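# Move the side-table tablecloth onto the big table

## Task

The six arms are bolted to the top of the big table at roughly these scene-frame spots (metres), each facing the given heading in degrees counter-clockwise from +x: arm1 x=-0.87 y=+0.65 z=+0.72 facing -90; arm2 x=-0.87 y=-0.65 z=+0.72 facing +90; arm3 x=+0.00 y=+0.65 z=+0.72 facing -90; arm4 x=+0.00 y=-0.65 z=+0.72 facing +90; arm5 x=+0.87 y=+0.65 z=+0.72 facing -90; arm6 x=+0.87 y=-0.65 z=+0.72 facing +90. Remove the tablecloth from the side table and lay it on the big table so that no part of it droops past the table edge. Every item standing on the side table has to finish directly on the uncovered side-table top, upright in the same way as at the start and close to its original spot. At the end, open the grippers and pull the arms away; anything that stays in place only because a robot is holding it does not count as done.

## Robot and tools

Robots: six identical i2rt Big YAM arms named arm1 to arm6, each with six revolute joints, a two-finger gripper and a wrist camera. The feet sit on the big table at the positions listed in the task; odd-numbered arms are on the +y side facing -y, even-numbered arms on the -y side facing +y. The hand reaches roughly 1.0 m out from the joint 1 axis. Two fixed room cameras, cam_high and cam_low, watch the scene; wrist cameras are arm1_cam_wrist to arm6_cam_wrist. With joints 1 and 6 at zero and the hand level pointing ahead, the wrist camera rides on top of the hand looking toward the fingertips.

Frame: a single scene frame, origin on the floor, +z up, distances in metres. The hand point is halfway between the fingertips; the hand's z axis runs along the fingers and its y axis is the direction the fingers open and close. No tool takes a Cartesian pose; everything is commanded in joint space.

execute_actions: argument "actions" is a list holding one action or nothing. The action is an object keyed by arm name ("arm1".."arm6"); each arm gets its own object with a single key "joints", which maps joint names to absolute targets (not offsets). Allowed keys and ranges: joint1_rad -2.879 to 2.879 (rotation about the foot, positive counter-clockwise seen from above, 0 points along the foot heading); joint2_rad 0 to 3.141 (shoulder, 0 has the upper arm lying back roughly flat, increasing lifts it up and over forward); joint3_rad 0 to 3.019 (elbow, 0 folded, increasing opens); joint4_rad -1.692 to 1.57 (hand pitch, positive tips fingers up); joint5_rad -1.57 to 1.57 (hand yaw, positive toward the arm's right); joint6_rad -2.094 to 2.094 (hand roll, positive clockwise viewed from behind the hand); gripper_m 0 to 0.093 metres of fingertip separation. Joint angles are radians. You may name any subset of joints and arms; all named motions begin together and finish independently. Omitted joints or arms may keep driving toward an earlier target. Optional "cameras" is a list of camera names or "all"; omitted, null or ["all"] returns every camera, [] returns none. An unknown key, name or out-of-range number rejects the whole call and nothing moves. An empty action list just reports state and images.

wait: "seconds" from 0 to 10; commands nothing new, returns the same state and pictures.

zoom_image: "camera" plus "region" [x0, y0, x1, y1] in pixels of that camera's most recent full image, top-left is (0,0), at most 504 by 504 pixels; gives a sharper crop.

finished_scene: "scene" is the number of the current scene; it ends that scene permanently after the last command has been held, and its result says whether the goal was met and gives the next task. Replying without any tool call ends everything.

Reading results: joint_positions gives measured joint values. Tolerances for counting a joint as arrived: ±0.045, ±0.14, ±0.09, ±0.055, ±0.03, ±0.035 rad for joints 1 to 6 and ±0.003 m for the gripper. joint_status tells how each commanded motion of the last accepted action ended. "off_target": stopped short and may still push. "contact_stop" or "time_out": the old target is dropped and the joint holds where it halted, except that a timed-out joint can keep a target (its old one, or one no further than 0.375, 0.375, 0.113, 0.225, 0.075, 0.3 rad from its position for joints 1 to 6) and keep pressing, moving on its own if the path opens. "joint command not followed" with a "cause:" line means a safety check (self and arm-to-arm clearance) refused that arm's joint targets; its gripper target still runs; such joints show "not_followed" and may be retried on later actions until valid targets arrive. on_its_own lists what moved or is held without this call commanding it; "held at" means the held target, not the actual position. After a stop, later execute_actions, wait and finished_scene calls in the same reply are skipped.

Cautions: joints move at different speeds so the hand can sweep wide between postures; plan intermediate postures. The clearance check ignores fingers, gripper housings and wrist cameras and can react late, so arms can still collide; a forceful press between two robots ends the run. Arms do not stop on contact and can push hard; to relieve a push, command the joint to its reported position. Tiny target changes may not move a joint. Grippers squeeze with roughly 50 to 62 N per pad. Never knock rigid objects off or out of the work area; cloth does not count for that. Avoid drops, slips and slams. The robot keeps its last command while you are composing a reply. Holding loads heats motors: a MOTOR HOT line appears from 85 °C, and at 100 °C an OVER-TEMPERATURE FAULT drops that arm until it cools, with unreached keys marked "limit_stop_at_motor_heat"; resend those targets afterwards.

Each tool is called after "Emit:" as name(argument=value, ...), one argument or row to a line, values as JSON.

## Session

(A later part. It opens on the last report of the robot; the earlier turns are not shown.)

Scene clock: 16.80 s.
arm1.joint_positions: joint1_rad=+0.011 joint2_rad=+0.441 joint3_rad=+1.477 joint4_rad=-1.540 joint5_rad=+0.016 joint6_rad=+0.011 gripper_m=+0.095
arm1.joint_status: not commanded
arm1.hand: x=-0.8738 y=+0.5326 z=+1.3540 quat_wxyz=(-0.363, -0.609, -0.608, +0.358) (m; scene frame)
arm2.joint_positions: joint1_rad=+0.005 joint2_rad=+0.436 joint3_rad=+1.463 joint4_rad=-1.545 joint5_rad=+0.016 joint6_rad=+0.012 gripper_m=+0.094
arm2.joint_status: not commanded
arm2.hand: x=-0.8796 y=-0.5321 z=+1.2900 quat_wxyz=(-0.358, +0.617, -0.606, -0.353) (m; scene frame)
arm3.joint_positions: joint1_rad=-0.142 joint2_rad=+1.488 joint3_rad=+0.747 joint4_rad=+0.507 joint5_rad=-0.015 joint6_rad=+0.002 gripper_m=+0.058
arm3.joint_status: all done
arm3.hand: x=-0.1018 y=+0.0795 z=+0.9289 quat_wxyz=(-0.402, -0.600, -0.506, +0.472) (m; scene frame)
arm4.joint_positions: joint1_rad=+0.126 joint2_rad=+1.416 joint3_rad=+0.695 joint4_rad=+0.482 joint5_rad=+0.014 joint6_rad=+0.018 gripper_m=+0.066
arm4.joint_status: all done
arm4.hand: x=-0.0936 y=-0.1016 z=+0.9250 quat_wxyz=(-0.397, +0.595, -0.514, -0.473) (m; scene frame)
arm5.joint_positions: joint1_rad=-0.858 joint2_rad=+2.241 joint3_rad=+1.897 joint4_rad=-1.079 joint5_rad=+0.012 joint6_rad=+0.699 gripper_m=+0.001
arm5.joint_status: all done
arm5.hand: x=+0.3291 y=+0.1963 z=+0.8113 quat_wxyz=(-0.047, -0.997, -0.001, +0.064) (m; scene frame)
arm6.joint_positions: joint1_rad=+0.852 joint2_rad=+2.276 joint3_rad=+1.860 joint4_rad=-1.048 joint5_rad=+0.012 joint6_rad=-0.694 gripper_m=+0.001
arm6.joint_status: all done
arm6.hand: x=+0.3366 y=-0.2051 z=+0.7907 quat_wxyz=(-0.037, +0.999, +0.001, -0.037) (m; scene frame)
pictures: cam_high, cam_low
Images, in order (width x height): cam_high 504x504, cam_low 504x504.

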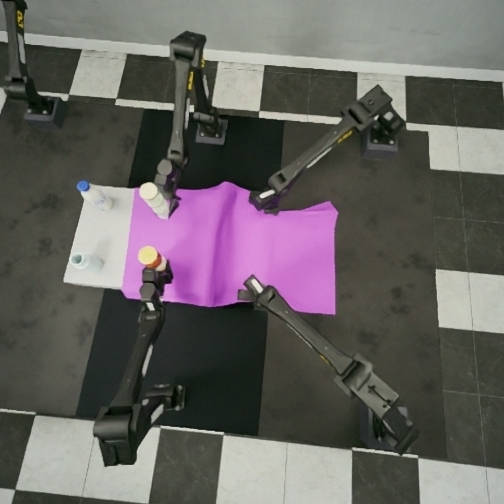

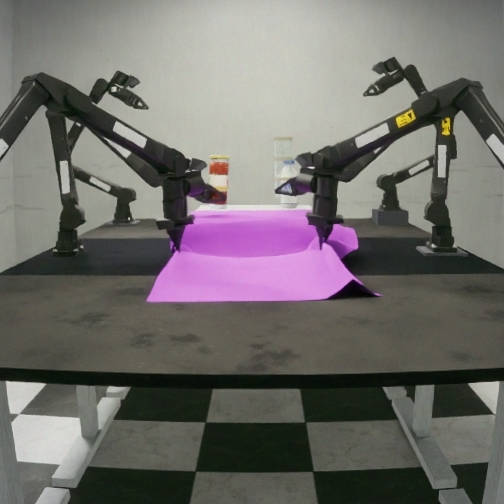

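Emit:
execute_actions(
  actions=[
    {"arm5":{"joints":{"joint1_rad":-0.5,"joint2_rad":1.75,"joint3_rad":1.32,"joint4_rad":-1.1,"joint6_rad":1.05}},"arm6":{"joints":{"joint1_rad":0.5,"joint2_rad":1.77,"joint3_rad":1.3,"joint4_rad":-1.07,"joint6_rad":-1.05}}},
  ],
  cameras=[],
)

Emit:
execute_actions(
  actions=[
    {"arm5":{"joints":{"joint1_rad":0.05,"joint2_rad":1.7,"joint3_rad":1.15,"joint4_rad":-1.0,"joint6_rad":1.55}},"arm6":{"joints":{"joint1_rad":-0.05,"joint2_rad":1.7,"joint3_rad":1.1,"joint4_rad":-0.95,"joint6_rad":-1.55}}},
  ],
  cameras=["cam_high","cam_low"],
)

Scene clock: 19.40 s.
arm1.joint_positions: joint1_rad=+0.011 joint2_rad=+0.441 joint3_rad=+1.477 joint4_rad=-1.540 joint5_rad=+0.016 joint6_rad=+0.011 gripper_m=+0.095
arm1.joint_status: not commanded
arm1.hand: x=-0.8738 y=+0.5326 z=+1.3540 quat_wxyz=(-0.363, -0.609, -0.608, +0.358) (m; scene frame)
arm2.joint_positions: joint1_rad=+0.005 joint2_rad=+0.436 joint3_rad=+1.463 joint4_rad=-1.545 joint5_rad=+0.016 joint6_rad=+0.012 gripper_m=+0.094
arm2.joint_status: not commanded
arm2.hand: x=-0.8796 y=-0.5321 z=+1.2900 quat_wxyz=(-0.358, +0.617, -0.606, -0.353) (m; scene frame)
arm3.joint_positions: joint1_rad=-0.142 joint2_rad=+1.488 joint3_rad=+0.747 joint4_rad=+0.507 joint5_rad=-0.015 joint6_rad=+0.002 gripper_m=+0.058
arm3.joint_status: not commanded
arm3.hand: x=-0.1018 y=+0.0795 z=+0.9289 quat_wxyz=(-0.402, -0.600, -0.506, +0.472) (m; scene frame)
arm4.joint_positions: joint1_rad=+0.126 joint2_rad=+1.416 joint3_rad=+0.695 joint4_rad=+0.482 joint5_rad=+0.014 joint6_rad=+0.018 gripper_m=+0.066
arm4.joint_status: not commanded
arm4.hand: x=-0.0936 y=-0.1016 z=+0.9250 quat_wxyz=(-0.397, +0.595, -0.514, -0.473) (m; scene frame)
arm5.joint_positions: joint1_rad=-0.500 joint2_rad=+1.743 joint3_rad=+1.323 joint4_rad=-1.094 joint5_rad=+0.010 joint6_rad=+1.044 gripper_m=+0.001
arm5.joint_status: all done
arm5.hand: x=+0.6160 y=+0.2016 z=+0.8871 quat_wxyz=(-0.025, -0.999, -0.008, +0.021) (m; scene frame)
arm6.joint_positions: joint1_rad=+0.502 joint2_rad=+1.765 joint3_rad=+1.294 joint4_rad=-1.065 joint5_rad=+0.015 joint6_rad=-1.043 gripper_m=+0.001
arm6.joint_status: all done
arm6.hand: x=+0.6147 y=-0.2075 z=+0.8853 quat_wxyz=(-0.017, +1.000, +0.001, -0.002) (m; scene frame)
pictures: none
No camera images: the call's "cameras" was empty. Leave "cameras" out to get every camera's image.

Scene clock: 20.90 s.
arm1.joint_positions: joint1_rad=+0.011 joint2_rad=+0.441 joint3_rad=+1.477 joint4_rad=-1.540 joint5_rad=+0.016 joint6_rad=+0.011 gripper_m=+0.095
arm1.joint_status: not commanded
arm1.hand: x=-0.8738 y=+0.5326 z=+1.3540 quat_wxyz=(-0.363, -0.609, -0.608, +0.358) (m; scene frame)
arm2.joint_positions: joint1_rad=+0.005 joint2_rad=+0.436 joint3_rad=+1.463 joint4_rad=-1.545 joint5_rad=+0.016 joint6_rad=+0.012 gripper_m=+0.094
arm2.joint_status: not commanded
arm2.hand: x=-0.8796 y=-0.5321 z=+1.2900 quat_wxyz=(-0.358, +0.617, -0.606, -0.353) (m; scene frame)
arm3.joint_positions: joint1_rad=-0.142 joint2_rad=+1.488 joint3_rad=+0.747 joint4_rad=+0.507 joint5_rad=-0.015 joint6_rad=+0.002 gripper_m=+0.058
arm3.joint_status: not commanded
arm3.hand: x=-0.1018 y=+0.0795 z=+0.9289 quat_wxyz=(-0.402, -0.600, -0.506, +0.472) (m; scene frame)
arm4.joint_positions: joint1_rad=+0.126 joint2_rad=+1.416 joint3_rad=+0.695 joint4_rad=+0.482 joint5_rad=+0.014 joint6_rad=+0.018 gripper_m=+0.066
arm4.joint_status: not commanded
arm4.hand: x=-0.0936 y=-0.1016 z=+0.9250 quat_wxyz=(-0.397, +0.595, -0.514, -0.473) (m; scene frame)
arm5.joint_positions: joint1_rad=+0.060 joint2_rad=+1.700 joint3_rad=+1.152 joint4_rad=-1.003 joint5_rad=+0.013 joint6_rad=+1.538 gripper_m=+0.001
arm5.joint_status: all done
arm5.hand: x=+0.8904 y=+0.1819 z=+0.8473 quat_wxyz=(-0.013, -0.999, -0.041, +0.010) (m; scene frame)
arm6.joint_positions: joint1_rad=-0.059 joint2_rad=+1.713 joint3_rad=+1.095 joint4_rad=-0.954 joint5_rad=+0.011 joint6_rad=-1.539 gripper_m=+0.001
arm6.joint_status: all done
arm6.hand: x=+0.8866 y=-0.1963 z=+0.8444 quat_wxyz=(+0.002, +0.999, -0.032, +0.006) (m; scene frame)
pictures: cam_high, cam_low
Images, in order (width x height): cam_high 504x504, cam_low 504x504.

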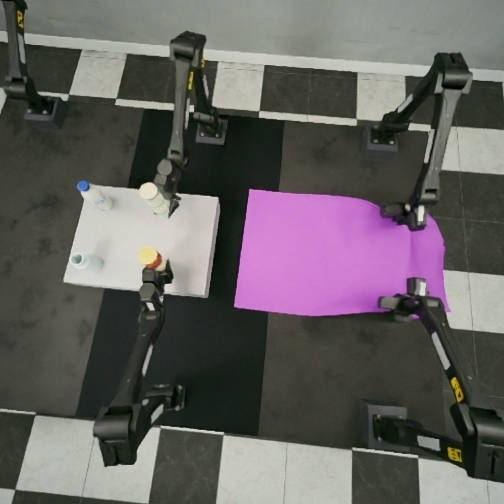

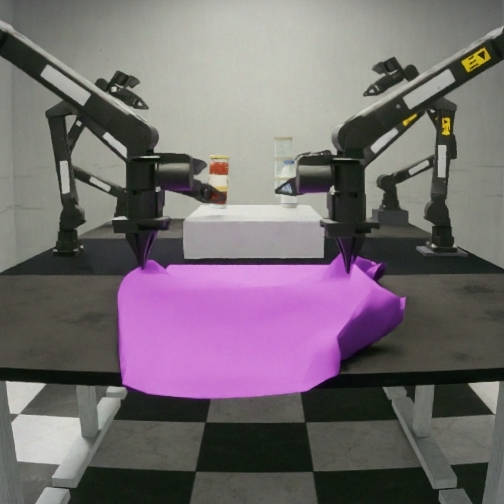

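Emit:
execute_actions(
  actions=[
    {"arm3":{"joints":{"joint2_rad":1.55,"joint3_rad":0.68,"joint4_rad":0.67}},"arm4":{"joints":{"joint2_rad":1.45,"joint3_rad":0.62,"joint4_rad":0.68}},"arm5":{"joints":{"joint1_rad":-0.32,"joint3_rad":1.25,"joint4_rad":-1.1,"joint6_rad":1.25}},"arm6":{"joints":{"joint1_rad":0.32,"joint3_rad":1.2,"joint4_rad":-1.05,"joint6_rad":-1.25}}},
  ],
  cameras=["cam_high","cam_low"],
)

Scene clock: 23.37 s.
arm1.joint_positions: joint1_rad=+0.011 joint2_rad=+0.441 joint3_rad=+1.477 joint4_rad=-1.540 joint5_rad=+0.016 joint6_rad=+0.011 gripper_m=+0.095
arm1.joint_status: not commanded
arm1.hand: x=-0.8738 y=+0.5326 z=+1.3540 quat_wxyz=(-0.363, -0.609, -0.608, +0.358) (m; scene frame)
arm2.joint_positions: joint1_rad=+0.005 joint2_rad=+0.436 joint3_rad=+1.463 joint4_rad=-1.545 joint5_rad=+0.016 joint6_rad=+0.012 gripper_m=+0.094
arm2.joint_status: not commanded
arm2.hand: x=-0.8796 y=-0.5321 z=+1.2900 quat_wxyz=(-0.358, +0.617, -0.606, -0.353) (m; scene frame)
arm3.joint_positions: joint1_rad=-0.142 joint2_rad=+1.578 joint3_rad=+0.666 joint4_rad=+0.636 joint5_rad=-0.015 joint6_rad=+0.002 gripper_m=+0.058
arm3.joint_status: all done
arm3.hand: x=-0.0988 y=+0.0958 z=+0.8697 quat_wxyz=(-0.391, -0.610, -0.514, +0.459) (m; scene frame)
arm4.joint_positions: joint1_rad=+0.126 joint2_rad=+1.469 joint3_rad=+0.601 joint4_rad=+0.625 joint5_rad=+0.014 joint6_rad=+0.018 gripper_m=+0.066
arm4.joint_status: joint4_rad time_out (moved +0.143 of +0.198); the others done
arm4.on_its_own: joint4_rad reads +0.625 and still pushes toward +0.680 since a time_out
arm4.hand: x=-0.0902 y=-0.1210 z=+0.8838 quat_wxyz=(-0.396, +0.596, -0.515, -0.472) (m; scene frame)
arm5.joint_positions: joint1_rad=-0.327 joint2_rad=+1.700 joint3_rad=+1.220 joint4_rad=-1.090 joint5_rad=+0.013 joint6_rad=+1.263 gripper_m=+0.001
arm5.joint_status: all done
arm5.hand: x=+0.7096 y=+0.2014 z=+0.8707 quat_wxyz=(-0.002, -1.000, +0.015, +0.009) (m; scene frame)
arm6.joint_positions: joint1_rad=+0.322 joint2_rad=+1.713 joint3_rad=+1.176 joint4_rad=-1.037 joint5_rad=+0.012 joint6_rad=-1.257 gripper_m=+0.001
arm6.joint_status: all done
arm6.hand: x=+0.7113 y=-0.2072 z=+0.8700 quat_wxyz=(+0.001, +1.000, +0.018, +0.007) (m; scene frame)
pictures: cam_high, cam_low
Images, in order (width x height): cam_high 504x504, cam_low 504x504.

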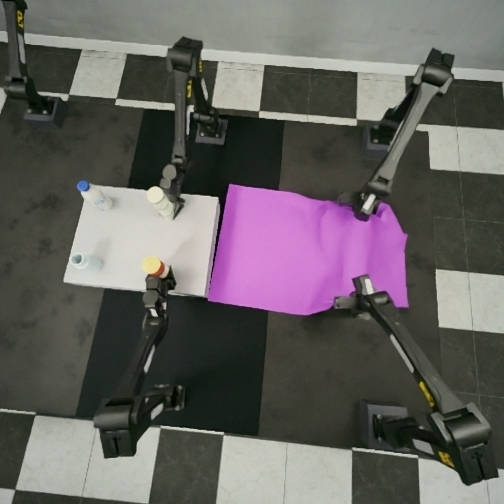

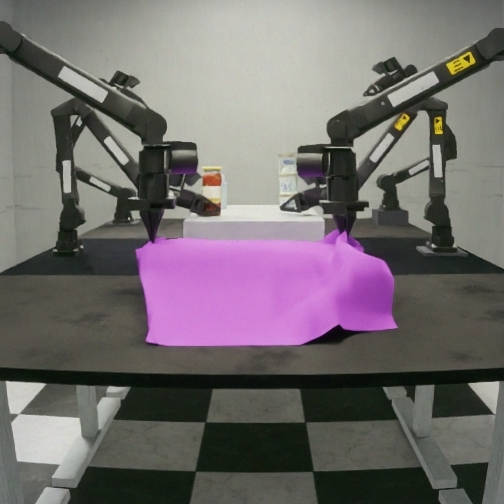

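Emit:
execute_actions(
  actions=[
    {"arm3":{"joints":{"joint2_rad":1.58,"joint4_rad":0.75}},"arm4":{"joints":{"joint2_rad":1.48,"joint4_rad":0.76}},"arm5":{"joints":{"joint1_rad":-0.22}},"arm6":{"joints":{"joint1_rad":0.18}}},
  ],
  cameras=[],
)

Emit:
execute_actions(
  actions=[],
  cameras=["cam_high","cam_low","arm3_cam_wrist"],
)

Scene clock: 25.60 s.
arm1.joint_positions: joint1_rad=+0.011 joint2_rad=+0.441 joint3_rad=+1.477 joint4_rad=-1.540 joint5_rad=+0.016 joint6_rad=+0.011 gripper_m=+0.095
arm1.joint_status: not commanded
arm1.hand: x=-0.8738 y=+0.5326 z=+1.3540 quat_wxyz=(-0.363, -0.609, -0.608, +0.358) (m; scene frame)
arm2.joint_positions: joint1_rad=+0.005 joint2_rad=+0.436 joint3_rad=+1.463 joint4_rad=-1.545 joint5_rad=+0.016 joint6_rad=+0.012 gripper_m=+0.094
arm2.joint_status: not commanded
arm2.hand: x=-0.8796 y=-0.5321 z=+1.2900 quat_wxyz=(-0.358, +0.617, -0.606, -0.353) (m; scene frame)
arm3.joint_positions: joint1_rad=-0.142 joint2_rad=+1.599 joint3_rad=+0.666 joint4_rad=+0.711 joint5_rad=-0.015 joint6_rad=+0.002 gripper_m=+0.058
arm3.joint_status: all done
arm3.hand: x=-0.0997 y=+0.0911 z=+0.8761 quat_wxyz=(-0.405, -0.597, -0.504, +0.475) (m; scene frame)
arm4.joint_positions: joint1_rad=+0.126 joint2_rad=+1.499 joint3_rad=+0.599 joint4_rad=+0.697 joint5_rad=+0.014 joint6_rad=+0.018 gripper_m=+0.066
arm4.joint_status: joint4_rad time_out (moved +0.073 of +0.135); the others done
arm4.on_its_own: joint4_rad reads +0.697 and still pushes toward +0.760 since a time_out
arm4.hand: x=-0.0909 y=-0.1169 z=+0.8847 quat_wxyz=(-0.406, +0.586, -0.507, -0.484) (m; scene frame)
arm5.joint_positions: joint1_rad=-0.213 joint2_rad=+1.700 joint3_rad=+1.220 joint4_rad=-1.094 joint5_rad=+0.013 joint6_rad=+1.262 gripper_m=+0.001
arm5.joint_status: all done
arm5.hand: x=+0.7620 y=+0.1870 z=+0.8705 quat_wxyz=(+0.000, -0.999, -0.042, +0.009) (m; scene frame)
arm6.joint_positions: joint1_rad=+0.172 joint2_rad=+1.713 joint3_rad=+1.176 joint4_rad=-1.043 joint5_rad=+0.011 joint6_rad=-1.257 gripper_m=+0.001
arm6.joint_status: all done
arm6.hand: x=+0.7796 y=-0.1898 z=+0.8701 quat_wxyz=(+0.005, +0.998, -0.057, +0.007) (m; scene frame)
pictures: none
No camera images: the call's "cameras" was empty. Leave "cameras" out to get every camera's image.

not run: a stop came earlier in this reply.

Emit:
execute_actions(
  actions=[
    {"arm3":{"joints":{"joint2_rad":1.602}},"arm4":{"joints":{"gripper_m":0.093,"joint4_rad":0.71}},"arm5":{"joints":{"gripper_m":0.093}},"arm6":{"joints":{"gripper_m":0.093}}},
  ],
  cameras=["cam_high","cam_low","arm3_cam_wrist"],
)

Scene clock: 26.73 s.
arm1.joint_positions: joint1_rad=+0.011 joint2_rad=+0.441 joint3_rad=+1.477 joint4_rad=-1.540 joint5_rad=+0.016 joint6_rad=+0.011 gripper_m=+0.095
arm1.joint_status: not commanded
arm1.hand: x=-0.8738 y=+0.5326 z=+1.3540 quat_wxyz=(-0.363, -0.609, -0.608, +0.358) (m; scene frame)
arm2.joint_positions: joint1_rad=+0.005 joint2_rad=+0.436 joint3_rad=+1.463 joint4_rad=-1.545 joint5_rad=+0.016 joint6_rad=+0.012 gripper_m=+0.094
arm2.joint_status: not commanded
arm2.hand: x=-0.8796 y=-0.5321 z=+1.2900 quat_wxyz=(-0.358, +0.617, -0.606, -0.353) (m; scene frame)
arm3.joint_positions: joint1_rad=-0.142 joint2_rad=+1.619 joint3_rad=+0.666 joint4_rad=+0.716 joint5_rad=-0.015 joint6_rad=+0.002 gripper_m=+0.058
arm3.joint_status: all done
arm3.hand: x=-0.0997 y=+0.0906 z=+0.8666 quat_wxyz=(-0.401, -0.601, -0.506, +0.471) (m; scene frame)
arm4.joint_positions: joint1_rad=+0.126 joint2_rad=+1.494 joint3_rad=+0.599 joint4_rad=+0.698 joint5_rad=+0.014 joint6_rad=+0.018 gripper_m=+0.093
arm4.joint_status: all done
arm4.hand: x=-0.0909 y=-0.1169 z=+0.8878 quat_wxyz=(-0.407, +0.585, -0.506, -0.486) (m; scene frame)
arm5.joint_positions: joint1_rad=-0.213 joint2_rad=+1.700 joint3_rad=+1.220 joint4_rad=-1.094 joint5_rad=+0.013 joint6_rad=+1.260 gripper_m=+0.093
arm5.joint_status: all done
arm5.hand: x=+0.7620 y=+0.1870 z=+0.8705 quat_wxyz=(+0.000, -0.999, -0.043, +0.009) (m; scene frame)
arm6.joint_positions: joint1_rad=+0.172 joint2_rad=+1.713 joint3_rad=+1.176 joint4_rad=-1.043 joint5_rad=+0.011 joint6_rad=-1.257 gripper_m=+0.093
arm6.joint_status: all done
arm6.hand: x=+0.7796 y=-0.1898 z=+0.8701 quat_wxyz=(+0.005, +0.998, -0.057, +0.007) (m; scene frame)
pictures: arm3_cam_wrist, cam_high, cam_low
Images, in order (width x height): arm3_cam_wrist 504x504, cam_high 504x504, cam_low 504x504.

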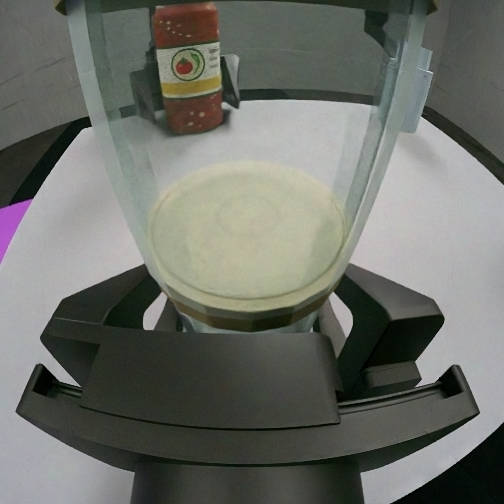

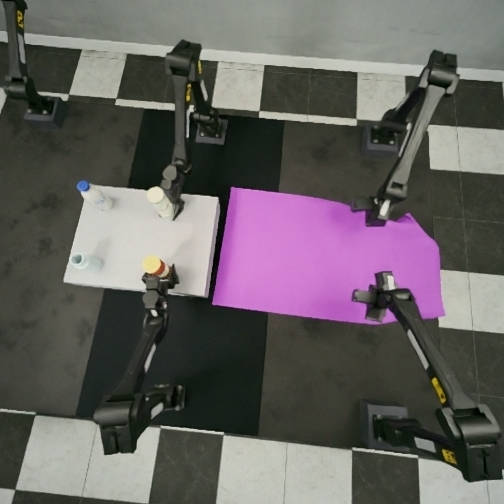

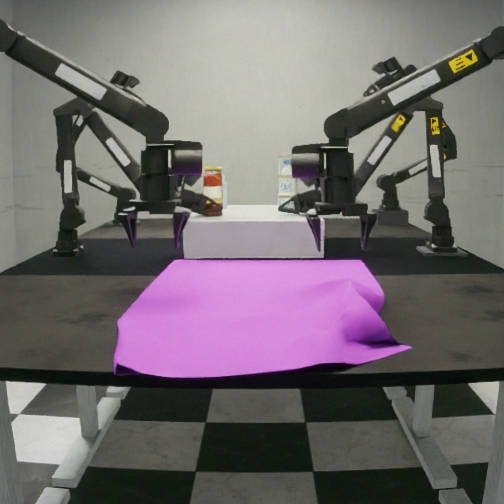

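Emit:
execute_actions(
  actions=[
    {"arm3":{"joints":{"gripper_m":0.093}},"arm5":{"joints":{"joint1_rad":0.15,"joint6_rad":1.7}},"arm6":{"joints":{"joint1_rad":-0.2,"joint6_rad":-1.75}}},
  ],
  cameras=[],
)

Emit:
execute_actions(
  actions=[
    {"arm3":{"joints":{"joint2_rad":1.3,"joint3_rad":0.46,"joint4_rad":0.69}},"arm4":{"joints":{"joint2_rad":1.25,"joint3_rad":0.43,"joint4_rad":0.67}},"arm5":{"joints":{"joint2_rad":1.92,"joint3_rad":1.08,"joint4_rad":-0.72}},"arm6":{"joints":{"joint2_rad":1.94,"joint3_rad":1.03,"joint4_rad":-0.66}}},
  ],
  cameras=["cam_high","cam_low"],
)

Emit:
execute_actions(
  actions=[
    {"arm3":{"joints":{"joint2_rad":0.7,"joint3_rad":0.25,"joint4_rad":0.3}},"arm4":{"joints":{"joint2_rad":0.7,"joint3_rad":0.25,"joint4_rad":0.3}},"arm5":{"joints":{"gripper_m":0}},"arm6":{"joints":{"gripper_m":0}}},
  ],
  cameras=["cam_high","cam_low"],
)

Scene clock: 29.30 s.
arm1.joint_positions: joint1_rad=+0.011 joint2_rad=+0.441 joint3_rad=+1.477 joint4_rad=-1.540 joint5_rad=+0.016 joint6_rad=+0.011 gripper_m=+0.095
arm1.joint_status: not commanded
arm1.hand: x=-0.8738 y=+0.5326 z=+1.3540 quat_wxyz=(-0.363, -0.609, -0.608, +0.358) (m; scene frame)
arm2.joint_positions: joint1_rad=+0.005 joint2_rad=+0.436 joint3_rad=+1.463 joint4_rad=-1.545 joint5_rad=+0.016 joint6_rad=+0.012 gripper_m=+0.094
arm2.joint_status: not commanded
arm2.hand: x=-0.8796 y=-0.5321 z=+1.2900 quat_wxyz=(-0.358, +0.617, -0.606, -0.353) (m; scene frame)
arm3.joint_positions: joint1_rad=-0.142 joint2_rad=+1.617 joint3_rad=+0.666 joint4_rad=+0.730 joint5_rad=-0.015 joint6_rad=+0.002 gripper_m=+0.093
arm3.joint_status: all done
arm3.hand: x=-0.0999 y=+0.0898 z=+0.8708 quat_wxyz=(-0.405, -0.597, -0.503, +0.475) (m; scene frame)
arm4.joint_positions: joint1_rad=+0.126 joint2_rad=+1.494 joint3_rad=+0.599 joint4_rad=+0.698 joint5_rad=+0.014 joint6_rad=+0.018 gripper_m=+0.093
arm4.joint_status: not commanded
arm4.hand: x=-0.0909 y=-0.1169 z=+0.8878 quat_wxyz=(-0.407, +0.585, -0.506, -0.486) (m; scene frame)
arm5.joint_positions: joint1_rad=+0.160 joint2_rad=+1.700 joint3_rad=+1.220 joint4_rad=-1.094 joint5_rad=+0.014 joint6_rad=+1.689 gripper_m=+0.093
arm5.joint_status: all done
arm5.hand: x=+0.9384 y=+0.1793 z=+0.8695 quat_wxyz=(-0.003, -1.000, -0.015, +0.010) (m; scene frame)
arm6.joint_positions: joint1_rad=-0.207 joint2_rad=+1.713 joint3_rad=+1.176 joint4_rad=-1.043 joint5_rad=+0.010 joint6_rad=-1.742 gripper_m=+0.093
arm6.joint_status: all done
arm6.hand: x=+0.9558 y=-0.1890 z=+0.8703 quat_wxyz=(+0.007, +1.000, -0.004, +0.005) (m; scene frame)
pictures: none
No camera images: the call's "cameras" was empty. Leave "cameras" out to get every camera's image.

Scene clock: 30.40 s.
arm1.joint_positions: joint1_rad=+0.011 joint2_rad=+0.441 joint3_rad=+1.477 joint4_rad=-1.540 joint5_rad=+0.016 joint6_rad=+0.011 gripper_m=+0.095
arm1.joint_status: not commanded
arm1.hand: x=-0.8738 y=+0.5326 z=+1.3540 quat_wxyz=(-0.363, -0.609, -0.608, +0.358) (m; scene frame)
arm2.joint_positions: joint1_rad=+0.005 joint2_rad=+0.436 joint3_rad=+1.463 joint4_rad=-1.545 joint5_rad=+0.016 joint6_rad=+0.012 gripper_m=+0.094
arm2.joint_status: not commanded
arm2.hand: x=-0.8796 y=-0.5321 z=+1.2900 quat_wxyz=(-0.358, +0.617, -0.606, -0.353) (m; scene frame)
arm3.joint_positions: joint1_rad=-0.142 joint2_rad=+1.297 joint3_rad=+0.463 joint4_rad=+0.693 joint5_rad=-0.015 joint6_rad=+0.002 gripper_m=+0.093
arm3.joint_status: all done
arm3.hand: x=-0.0849 y=+0.1722 z=+0.9267 quat_wxyz=(-0.425, -0.577, -0.487, +0.499) (m; scene frame)
arm4.joint_positions: joint1_rad=+0.126 joint2_rad=+1.253 joint3_rad=+0.430 joint4_rad=+0.679 joint5_rad=+0.014 joint6_rad=+0.018 gripper_m=+0.093
arm4.joint_status: all done
arm4.hand: x=-0.0788 y=-0.1854 z=+0.9165 quat_wxyz=(-0.420, +0.572, -0.495, -0.502) (m; scene frame)
arm5.joint_positions: joint1_rad=+0.160 joint2_rad=+1.895 joint3_rad=+1.087 joint4_rad=-0.745 joint5_rad=+0.015 joint6_rad=+1.692 gripper_m=+0.093
arm5.joint_status: all done
arm5.hand: x=+0.9373 y=+0.1792 z=+0.7405 quat_wxyz=(-0.013, -1.000, -0.014, +0.009) (m; scene frame)
arm6.joint_positions: joint1_rad=-0.206 joint2_rad=+1.926 joint3_rad=+1.027 joint4_rad=-0.669 joint5_rad=+0.010 joint6_rad=-1.743 gripper_m=+0.093
arm6.joint_status: all done
arm6.hand: x=+0.9534 y=-0.2022 z=+0.7328 quat_wxyz=(+0.001, +1.000, -0.003, +0.006) (m; scene frame)
pictures: cam_high, cam_low
Images, in order (width x height): cam_high 504x504, cam_low 504x504.

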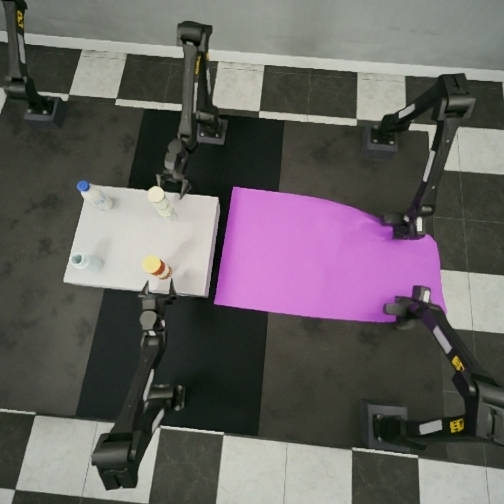

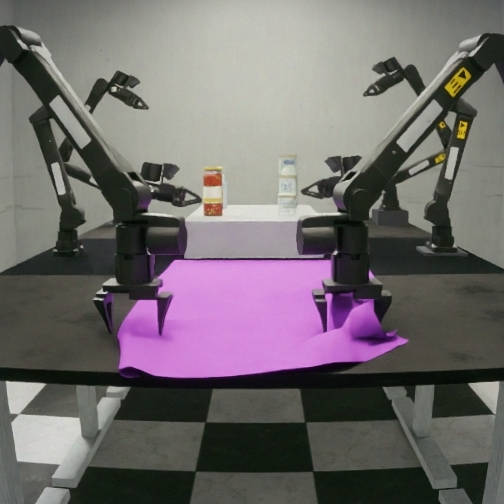

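Scene clock: 31.70 s.
arm1.joint_positions: joint1_rad=+0.011 joint2_rad=+0.441 joint3_rad=+1.477 joint4_rad=-1.540 joint5_rad=+0.016 joint6_rad=+0.011 gripper_m=+0.095
arm1.joint_status: not commanded
arm1.hand: x=-0.8738 y=+0.5326 z=+1.3540 quat_wxyz=(-0.363, -0.609, -0.608, +0.358) (m; scene frame)
arm2.joint_positions: joint1_rad=+0.005 joint2_rad=+0.436 joint3_rad=+1.463 joint4_rad=-1.545 joint5_rad=+0.016 joint6_rad=+0.012 gripper_m=+0.094
arm2.joint_status: not commanded
arm2.hand: x=-0.8796 y=-0.5321 z=+1.2900 quat_wxyz=(-0.358, +0.617, -0.606, -0.353) (m; scene frame)
arm3.joint_positions: joint1_rad=-0.142 joint2_rad=+0.698 joint3_rad=+0.245 joint4_rad=+0.306 joint5_rad=-0.015 joint6_rad=+0.002 gripper_m=+0.093
arm3.joint_status: all done
arm3.hand: x=-0.0629 y=+0.2933 z=+0.9530 quat_wxyz=(-0.423, -0.579, -0.488, +0.497) (m; scene frame)
arm4.joint_positions: joint1_rad=+0.126 joint2_rad=+0.702 joint3_rad=+0.242 joint4_rad=+0.311 joint5_rad=+0.014 joint6_rad=+0.018 gripper_m=+0.093
arm4.joint_status: all done
arm4.hand: x=-0.0598 y=-0.2930 z=+0.9410 quat_wxyz=(-0.419, +0.573, -0.496, -0.500) (m; scene frame)
arm5.joint_positions: joint1_rad=+0.159 joint2_rad=+1.886 joint3_rad=+1.092 joint4_rad=-0.715 joint5_rad=+0.015 joint6_rad=+1.692 gripper_m=+0.001
arm5.joint_status: all done
arm5.hand: x=+0.9387 y=+0.1676 z=+0.7466 quat_wxyz=(-0.035, -0.999, -0.014, +0.006) (m; scene frame)
arm6.joint_positions: joint1_rad=-0.206 joint2_rad=+1.926 joint3_rad=+1.027 joint4_rad=-0.657 joint5_rad=+0.009 joint6_rad=-1.745 gripper_m=+0.001
arm6.joint_status: all done
arm6.hand: x=+0.9539 y=-0.1995 z=+0.7328 quat_wxyz=(-0.005, +1.000, -0.003, +0.007) (m; scene frame)
pictures: cam_high, cam_low
Images, in order (width x height): cam_high 504x504, cam_low 504x504.

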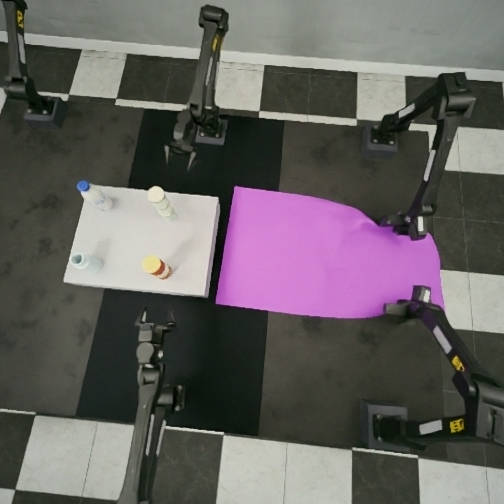

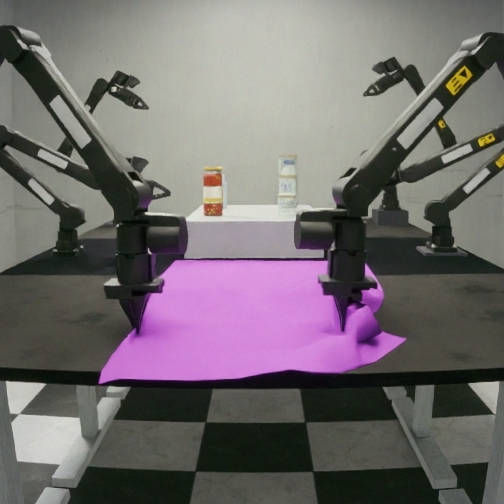

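Emit:
execute_actions(
  actions=[
    {"arm5":{"joints":{"joint1_rad":-0.05,"joint2_rad":1.65,"joint3_rad":1.25,"joint4_rad":-1.15,"joint6_rad":1.5}},"arm6":{"joints":{"joint1_rad":0.05,"joint2_rad":1.65,"joint3_rad":1.2,"joint4_rad":-1.1,"joint6_rad":-1.5}}},
  ],
  cameras=["cam_low"],
)

Emit:
execute_actions(
  actions=[
    {"arm5":{"joints":{"joint1_rad":-0.5,"joint2_rad":1.9,"joint3_rad":1.3,"joint4_rad":-0.95,"joint6_rad":1.05}},"arm6":{"joints":{"joint1_rad":0.5,"joint2_rad":1.92,"joint3_rad":1.27,"joint4_rad":-0.9,"joint6_rad":-1.05}}},
  ],
  cameras=["cam_high","cam_low"],
)

Scene clock: 33.37 s.
arm1.joint_positions: joint1_rad=+0.011 joint2_rad=+0.441 joint3_rad=+1.477 joint4_rad=-1.540 joint5_rad=+0.016 joint6_rad=+0.011 gripper_m=+0.095
arm1.joint_status: not commanded
arm1.hand: x=-0.8738 y=+0.5326 z=+1.3540 quat_wxyz=(-0.363, -0.609, -0.608, +0.358) (m; scene frame)
arm2.joint_positions: joint1_rad=+0.005 joint2_rad=+0.436 joint3_rad=+1.463 joint4_rad=-1.545 joint5_rad=+0.016 joint6_rad=+0.012 gripper_m=+0.094
arm2.joint_status: not commanded
arm2.hand: x=-0.8796 y=-0.5321 z=+1.2900 quat_wxyz=(-0.358, +0.617, -0.606, -0.353) (m; scene frame)
arm3.joint_positions: joint1_rad=-0.142 joint2_rad=+0.698 joint3_rad=+0.245 joint4_rad=+0.306 joint5_rad=-0.015 joint6_rad=+0.002 gripper_m=+0.093
arm3.joint_status: not commanded
arm3.hand: x=-0.0629 y=+0.2933 z=+0.9530 quat_wxyz=(-0.423, -0.579, -0.488, +0.497) (m; scene frame)
arm4.joint_positions: joint1_rad=+0.126 joint2_rad=+0.702 joint3_rad=+0.242 joint4_rad=+0.311 joint5_rad=+0.014 joint6_rad=+0.018 gripper_m=+0.093
arm4.joint_status: not commanded
arm4.hand: x=-0.0598 y=-0.2930 z=+0.9410 quat_wxyz=(-0.419, +0.573, -0.496, -0.500) (m; scene frame)
arm5.joint_positions: joint1_rad=-0.059 joint2_rad=+1.642 joint3_rad=+1.230 joint4_rad=-1.135 joint5_rad=+0.014 joint6_rad=+1.510 gripper_m=+0.001
arm5.joint_status: all done
arm5.hand: x=+0.8345 y=+0.1797 z=+0.8999 quat_wxyz=(-0.015, -1.000, +0.005, +0.011) (m; scene frame)
arm6.joint_positions: joint1_rad=+0.056 joint2_rad=+1.642 joint3_rad=+1.189 joint4_rad=-1.085 joint5_rad=+0.009 joint6_rad=-1.512 gripper_m=+0.001
arm6.joint_status: all done
arm6.hand: x=+0.8329 y=-0.1832 z=+0.9058 quat_wxyz=(-0.015, +1.000, +0.012, +0.004) (m; scene frame)
pictures: cam_low
Images, in order (width x height): cam_low 504x504.

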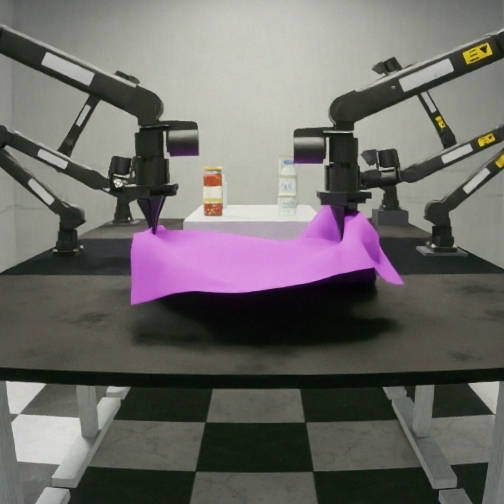

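Scene clock: 34.80 s.
arm1.joint_positions: joint1_rad=+0.011 joint2_rad=+0.441 joint3_rad=+1.477 joint4_rad=-1.540 joint5_rad=+0.016 joint6_rad=+0.011 gripper_m=+0.095
arm1.joint_status: not commanded
arm1.hand: x=-0.8738 y=+0.5326 z=+1.3540 quat_wxyz=(-0.363, -0.609, -0.608, +0.358) (m; scene frame)
arm2.joint_positions: joint1_rad=+0.005 joint2_rad=+0.436 joint3_rad=+1.463 joint4_rad=-1.545 joint5_rad=+0.016 joint6_rad=+0.012 gripper_m=+0.094
arm2.joint_status: not commanded
arm2.hand: x=-0.8796 y=-0.5321 z=+1.2900 quat_wxyz=(-0.358, +0.617, -0.606, -0.353) (m; scene frame)
arm3.joint_positions: joint1_rad=-0.142 joint2_rad=+0.698 joint3_rad=+0.245 joint4_rad=+0.306 joint5_rad=-0.015 joint6_rad=+0.002 gripper_m=+0.093
arm3.joint_status: not commanded
arm3.hand: x=-0.0629 y=+0.2933 z=+0.9530 quat_wxyz=(-0.423, -0.579, -0.488, +0.497) (m; scene frame)
arm4.joint_positions: joint1_rad=+0.126 joint2_rad=+0.702 joint3_rad=+0.242 joint4_rad=+0.311 joint5_rad=+0.014 joint6_rad=+0.018 gripper_m=+0.093
arm4.joint_status: not commanded
arm4.hand: x=-0.0598 y=-0.2930 z=+0.9410 quat_wxyz=(-0.419, +0.573, -0.496, -0.500) (m; scene frame)
arm5.joint_positions: joint1_rad=-0.498 joint2_rad=+1.893 joint3_rad=+1.306 joint4_rad=-0.926 joint5_rad=+0.005 joint6_rad=+1.054 gripper_m=+0.001
arm5.joint_status: all done
arm5.hand: x=+0.6068 y=+0.1807 z=+0.8075 quat_wxyz=(-0.027, -0.999, -0.004, +0.019) (m; scene frame)
arm6.joint_positions: joint1_rad=+0.498 joint2_rad=+1.925 joint3_rad=+1.274 joint4_rad=-0.878 joint5_rad=+0.021 joint6_rad=-1.062 gripper_m=+0.001
arm6.joint_status: all done
arm6.hand: x=+0.6072 y=-0.1888 z=+0.7999 quat_wxyz=(-0.021, +1.000, +0.008, -0.001) (m; scene frame)
pictures: cam_high, cam_low
Images, in order (width x height): cam_high 504x504, cam_low 504x504.

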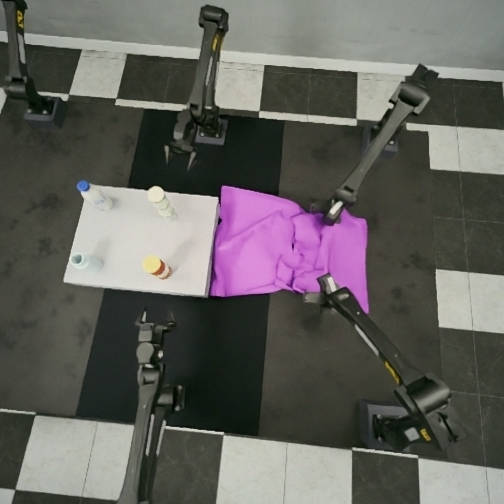

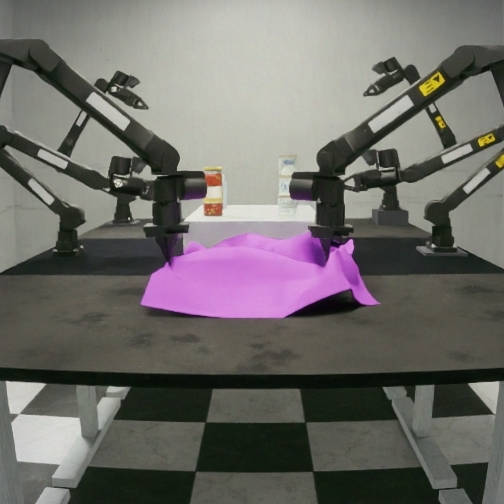

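Release and see how it settles.

Emit:
execute_actions(
  actions=[
    {"arm5":{"joints":{"gripper_m":0.093}},"arm6":{"joints":{"gripper_m":0.093}}},
  ],
  cameras=[],
)

Emit:
execute_actions(
  actions=[
    {"arm5":{"joints":{"joint2_rad":1.0}},"arm6":{"joints":{"joint2_rad":1.0}},"arm3":{"joints":{"joint2_rad":0.3}},"arm4":{"joints":{"joint2_rad":0.3}}},
  ],
  cameras=[],
)

Emit:
wait(
  seconds=2,
)

Scene clock: 35.97 s.
arm1.joint_positions: joint1_rad=+0.011 joint2_rad=+0.441 joint3_rad=+1.477 joint4_rad=-1.540 joint5_rad=+0.016 joint6_rad=+0.011 gripper_m=+0.095
arm1.joint_status: not commanded
arm1.hand: x=-0.8738 y=+0.5326 z=+1.3540 quat_wxyz=(-0.363, -0.609, -0.608, +0.358) (m; scene frame)
arm2.joint_positions: joint1_rad=+0.005 joint2_rad=+0.436 joint3_rad=+1.463 joint4_rad=-1.545 joint5_rad=+0.016 joint6_rad=+0.012 gripper_m=+0.094
arm2.joint_status: not commanded
arm2.hand: x=-0.8796 y=-0.5321 z=+1.2900 quat_wxyz=(-0.358, +0.617, -0.606, -0.353) (m; scene frame)
arm3.joint_positions: joint1_rad=-0.142 joint2_rad=+0.698 joint3_rad=+0.245 joint4_rad=+0.306 joint5_rad=-0.015 joint6_rad=+0.002 gripper_m=+0.093
arm3.joint_status: not commanded
arm3.hand: x=-0.0629 y=+0.2933 z=+0.9530 quat_wxyz=(-0.423, -0.579, -0.488, +0.497) (m; scene frame)
arm4.joint_positions: joint1_rad=+0.126 joint2_rad=+0.702 joint3_rad=+0.242 joint4_rad=+0.311 joint5_rad=+0.014 joint6_rad=+0.018 gripper_m=+0.093
arm4.joint_status: not commanded
arm4.hand: x=-0.0598 y=-0.2930 z=+0.9410 quat_wxyz=(-0.419, +0.573, -0.496, -0.500) (m; scene frame)
arm5.joint_positions: joint1_rad=-0.498 joint2_rad=+1.893 joint3_rad=+1.306 joint4_rad=-0.943 joint5_rad=+0.012 joint6_rad=+1.053 gripper_m=+0.093
arm5.joint_status: all done
arm5.hand: x=+0.6078 y=+0.1848 z=+0.8073 quat_wxyz=(-0.018, -1.000, -0.004, +0.018) (m; scene frame)
arm6.joint_positions: joint1_rad=+0.498 joint2_rad=+1.925 joint3_rad=+1.267 joint4_rad=-0.893 joint5_rad=+0.013 joint6_rad=-1.058 gripper_m=+0.093
arm6.joint_status: all done
arm6.hand: x=+0.6096 y=-0.1955 z=+0.7977 quat_wxyz=(-0.010, +1.000, +0.006, +0.002) (m; scene frame)
pictures: none
No camera images: the call's "cameras" was empty. Leave "cameras" out to get every camera's image.

Scene clock: 37.60 s.
arm1.joint_positions: joint1_rad=+0.011 joint2_rad=+0.441 joint3_rad=+1.477 joint4_rad=-1.540 joint5_rad=+0.016 joint6_rad=+0.011 gripper_m=+0.095
arm1.joint_status: not commanded
arm1.hand: x=-0.8738 y=+0.5326 z=+1.3540 quat_wxyz=(-0.363, -0.609, -0.608, +0.358) (m; scene frame)
arm2.joint_positions: joint1_rad=+0.005 joint2_rad=+0.436 joint3_rad=+1.463 joint4_rad=-1.545 joint5_rad=+0.016 joint6_rad=+0.012 gripper_m=+0.094
arm2.joint_status: not commanded
arm2.hand: x=-0.8796 y=-0.5321 z=+1.2900 quat_wxyz=(-0.358, +0.617, -0.606, -0.353) (m; scene frame)
arm3.joint_positions: joint1_rad=-0.142 joint2_rad=+0.296 joint3_rad=+0.245 joint4_rad=+0.302 joint5_rad=-0.015 joint6_rad=+0.002 gripper_m=+0.093
arm3.joint_status: all done
arm3.hand: x=-0.0517 y=+0.3550 z=+1.0777 quat_wxyz=(-0.510, -0.468, -0.397, +0.603) (m; scene frame)
arm4.joint_positions: joint1_rad=+0.126 joint2_rad=+0.303 joint3_rad=+0.242 joint4_rad=+0.307 joint5_rad=+0.014 joint6_rad=+0.018 gripper_m=+0.093
arm4.joint_status: all done
arm4.hand: x=-0.0491 y=-0.3535 z=+1.0651 quat_wxyz=(-0.505, +0.464, -0.404, -0.606) (m; scene frame)
arm5.joint_positions: joint1_rad=-0.498 joint2_rad=+0.993 joint3_rad=+1.289 joint4_rad=-0.944 joint5_rad=+0.012 joint6_rad=+1.053 gripper_m=+0.093
arm5.joint_status: all done
arm5.hand: x=+0.6595 y=+0.2760 z=+1.2432 quat_wxyz=(-0.388, -0.893, -0.002, +0.226) (m; scene frame)
arm6.joint_positions: joint1_rad=+0.498 joint2_rad=+0.990 joint3_rad=+1.254 joint4_rad=-0.895 joint5_rad=+0.013 joint6_rad=-1.057 gripper_m=+0.093
arm6.joint_status: all done
arm6.hand: x=+0.6519 y=-0.2682 z=+1.2540 quat_wxyz=(-0.394, +0.893, +0.002, -0.219) (m; scene frame)
pictures: none
No camera images: the call's "cameras" was empty. Leave "cameras" out to get every camera's image.

Scene clock: 39.60 s.
arm1.joint_positions: joint1_rad=+0.011 joint2_rad=+0.441 joint3_rad=+1.477 joint4_rad=-1.540 joint5_rad=+0.016 joint6_rad=+0.011 gripper_m=+0.095
arm1.joint_status: not commanded
arm1.hand: x=-0.8738 y=+0.5326 z=+1.3540 quat_wxyz=(-0.363, -0.609, -0.608, +0.358) (m; scene frame)
arm2.joint_positions: joint1_rad=+0.005 joint2_rad=+0.436 joint3_rad=+1.463 joint4_rad=-1.545 joint5_rad=+0.016 joint6_rad=+0.012 gripper_m=+0.094
arm2.joint_status: not commanded
arm2.hand: x=-0.8796 y=-0.5321 z=+1.2900 quat_wxyz=(-0.358, +0.617, -0.606, -0.353) (m; scene frame)
arm3.joint_positions: joint1_rad=-0.142 joint2_rad=+0.296 joint3_rad=+0.245 joint4_rad=+0.302 joint5_rad=-0.015 joint6_rad=+0.002 gripper_m=+0.093
arm3.joint_status: all done
arm3.hand: x=-0.0517 y=+0.3550 z=+1.0777 quat_wxyz=(-0.510, -0.468, -0.397, +0.603) (m; scene frame)
arm4.joint_positions: joint1_rad=+0.126 joint2_rad=+0.303 joint3_rad=+0.242 joint4_rad=+0.307 joint5_rad=+0.014 joint6_rad=+0.018 gripper_m=+0.093
arm4.joint_status: all done
arm4.hand: x=-0.0491 y=-0.3535 z=+1.0651 quat_wxyz=(-0.505, +0.464, -0.404, -0.606) (m; scene frame)
arm5.joint_positions: joint1_rad=-0.498 joint2_rad=+0.993 joint3_rad=+1.289 joint4_rad=-0.944 joint5_rad=+0.012 joint6_rad=+1.053 gripper_m=+0.093
arm5.joint_status: all done
arm5.hand: x=+0.6595 y=+0.2760 z=+1.2432 quat_wxyz=(-0.388, -0.893, -0.002, +0.226) (m; scene frame)
arm6.joint_positions: joint1_rad=+0.498 joint2_rad=+0.990 joint3_rad=+1.254 joint4_rad=-0.895 joint5_rad=+0.013 joint6_rad=-1.057 gripper_m=+0.093
arm6.joint_status: all done
arm6.hand: x=+0.6519 y=-0.2682 z=+1.2540 quat_wxyz=(-0.394, +0.893, +0.002, -0.219) (m; scene frame)
wait: 2.00 s; at rest by 0.27 s
pictures: arm1_cam_wrist, arm2_cam_wrist, arm3_cam_wrist, arm4_cam_wrist, arm5_cam_wrist, arm6_cam_wrist, cam_high, cam_low
Images, in order (width x height): arm1_cam_wrist 504x504, arm2_cam_wrist 504x504, arm3_cam_wrist 504x504, arm4_cam_wrist 504x504, arm5_cam_wrist 504x504, arm6_cam_wrist 504x504, cam_high 504x504, cam_low 504x504.

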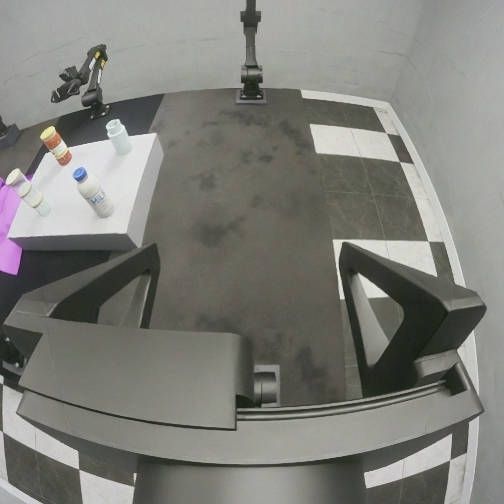

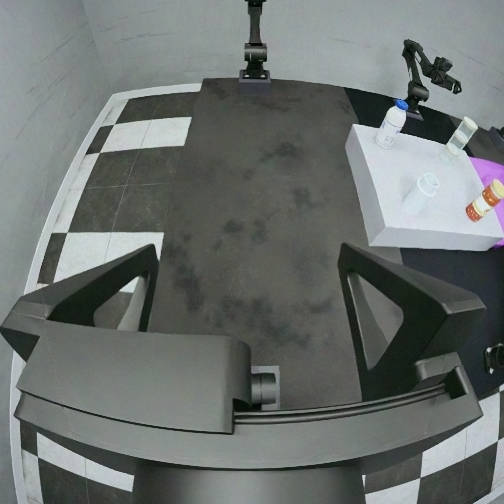

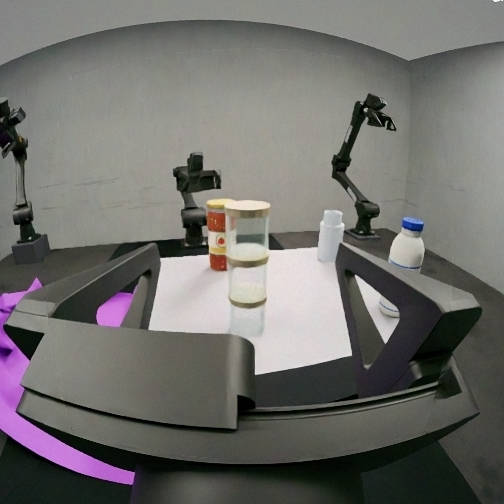

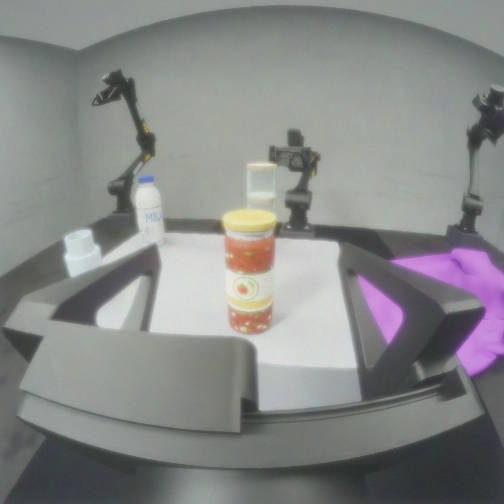

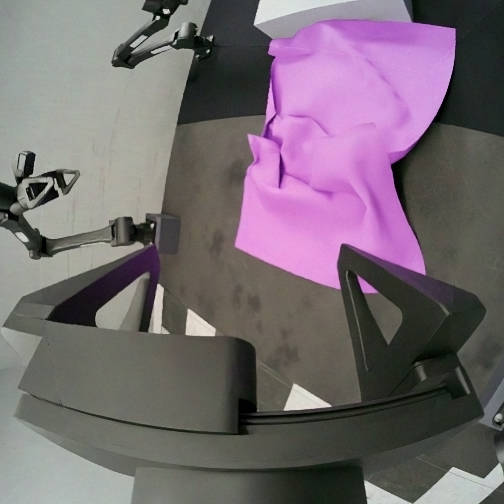

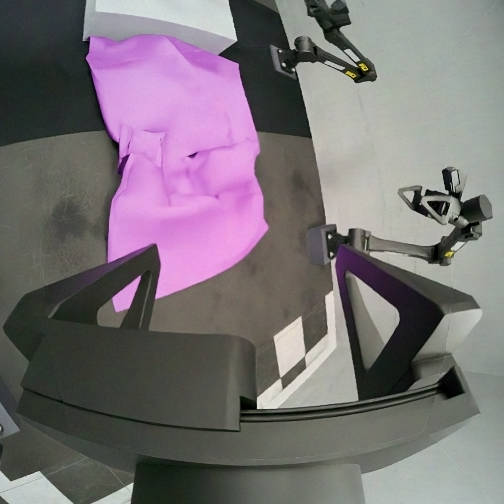

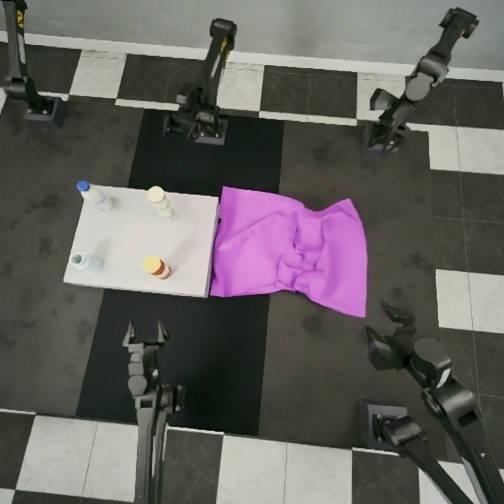

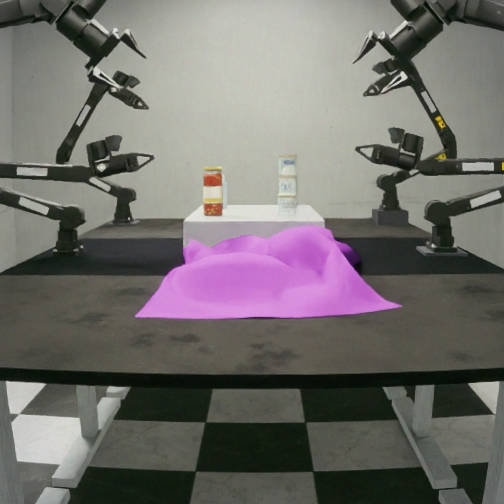

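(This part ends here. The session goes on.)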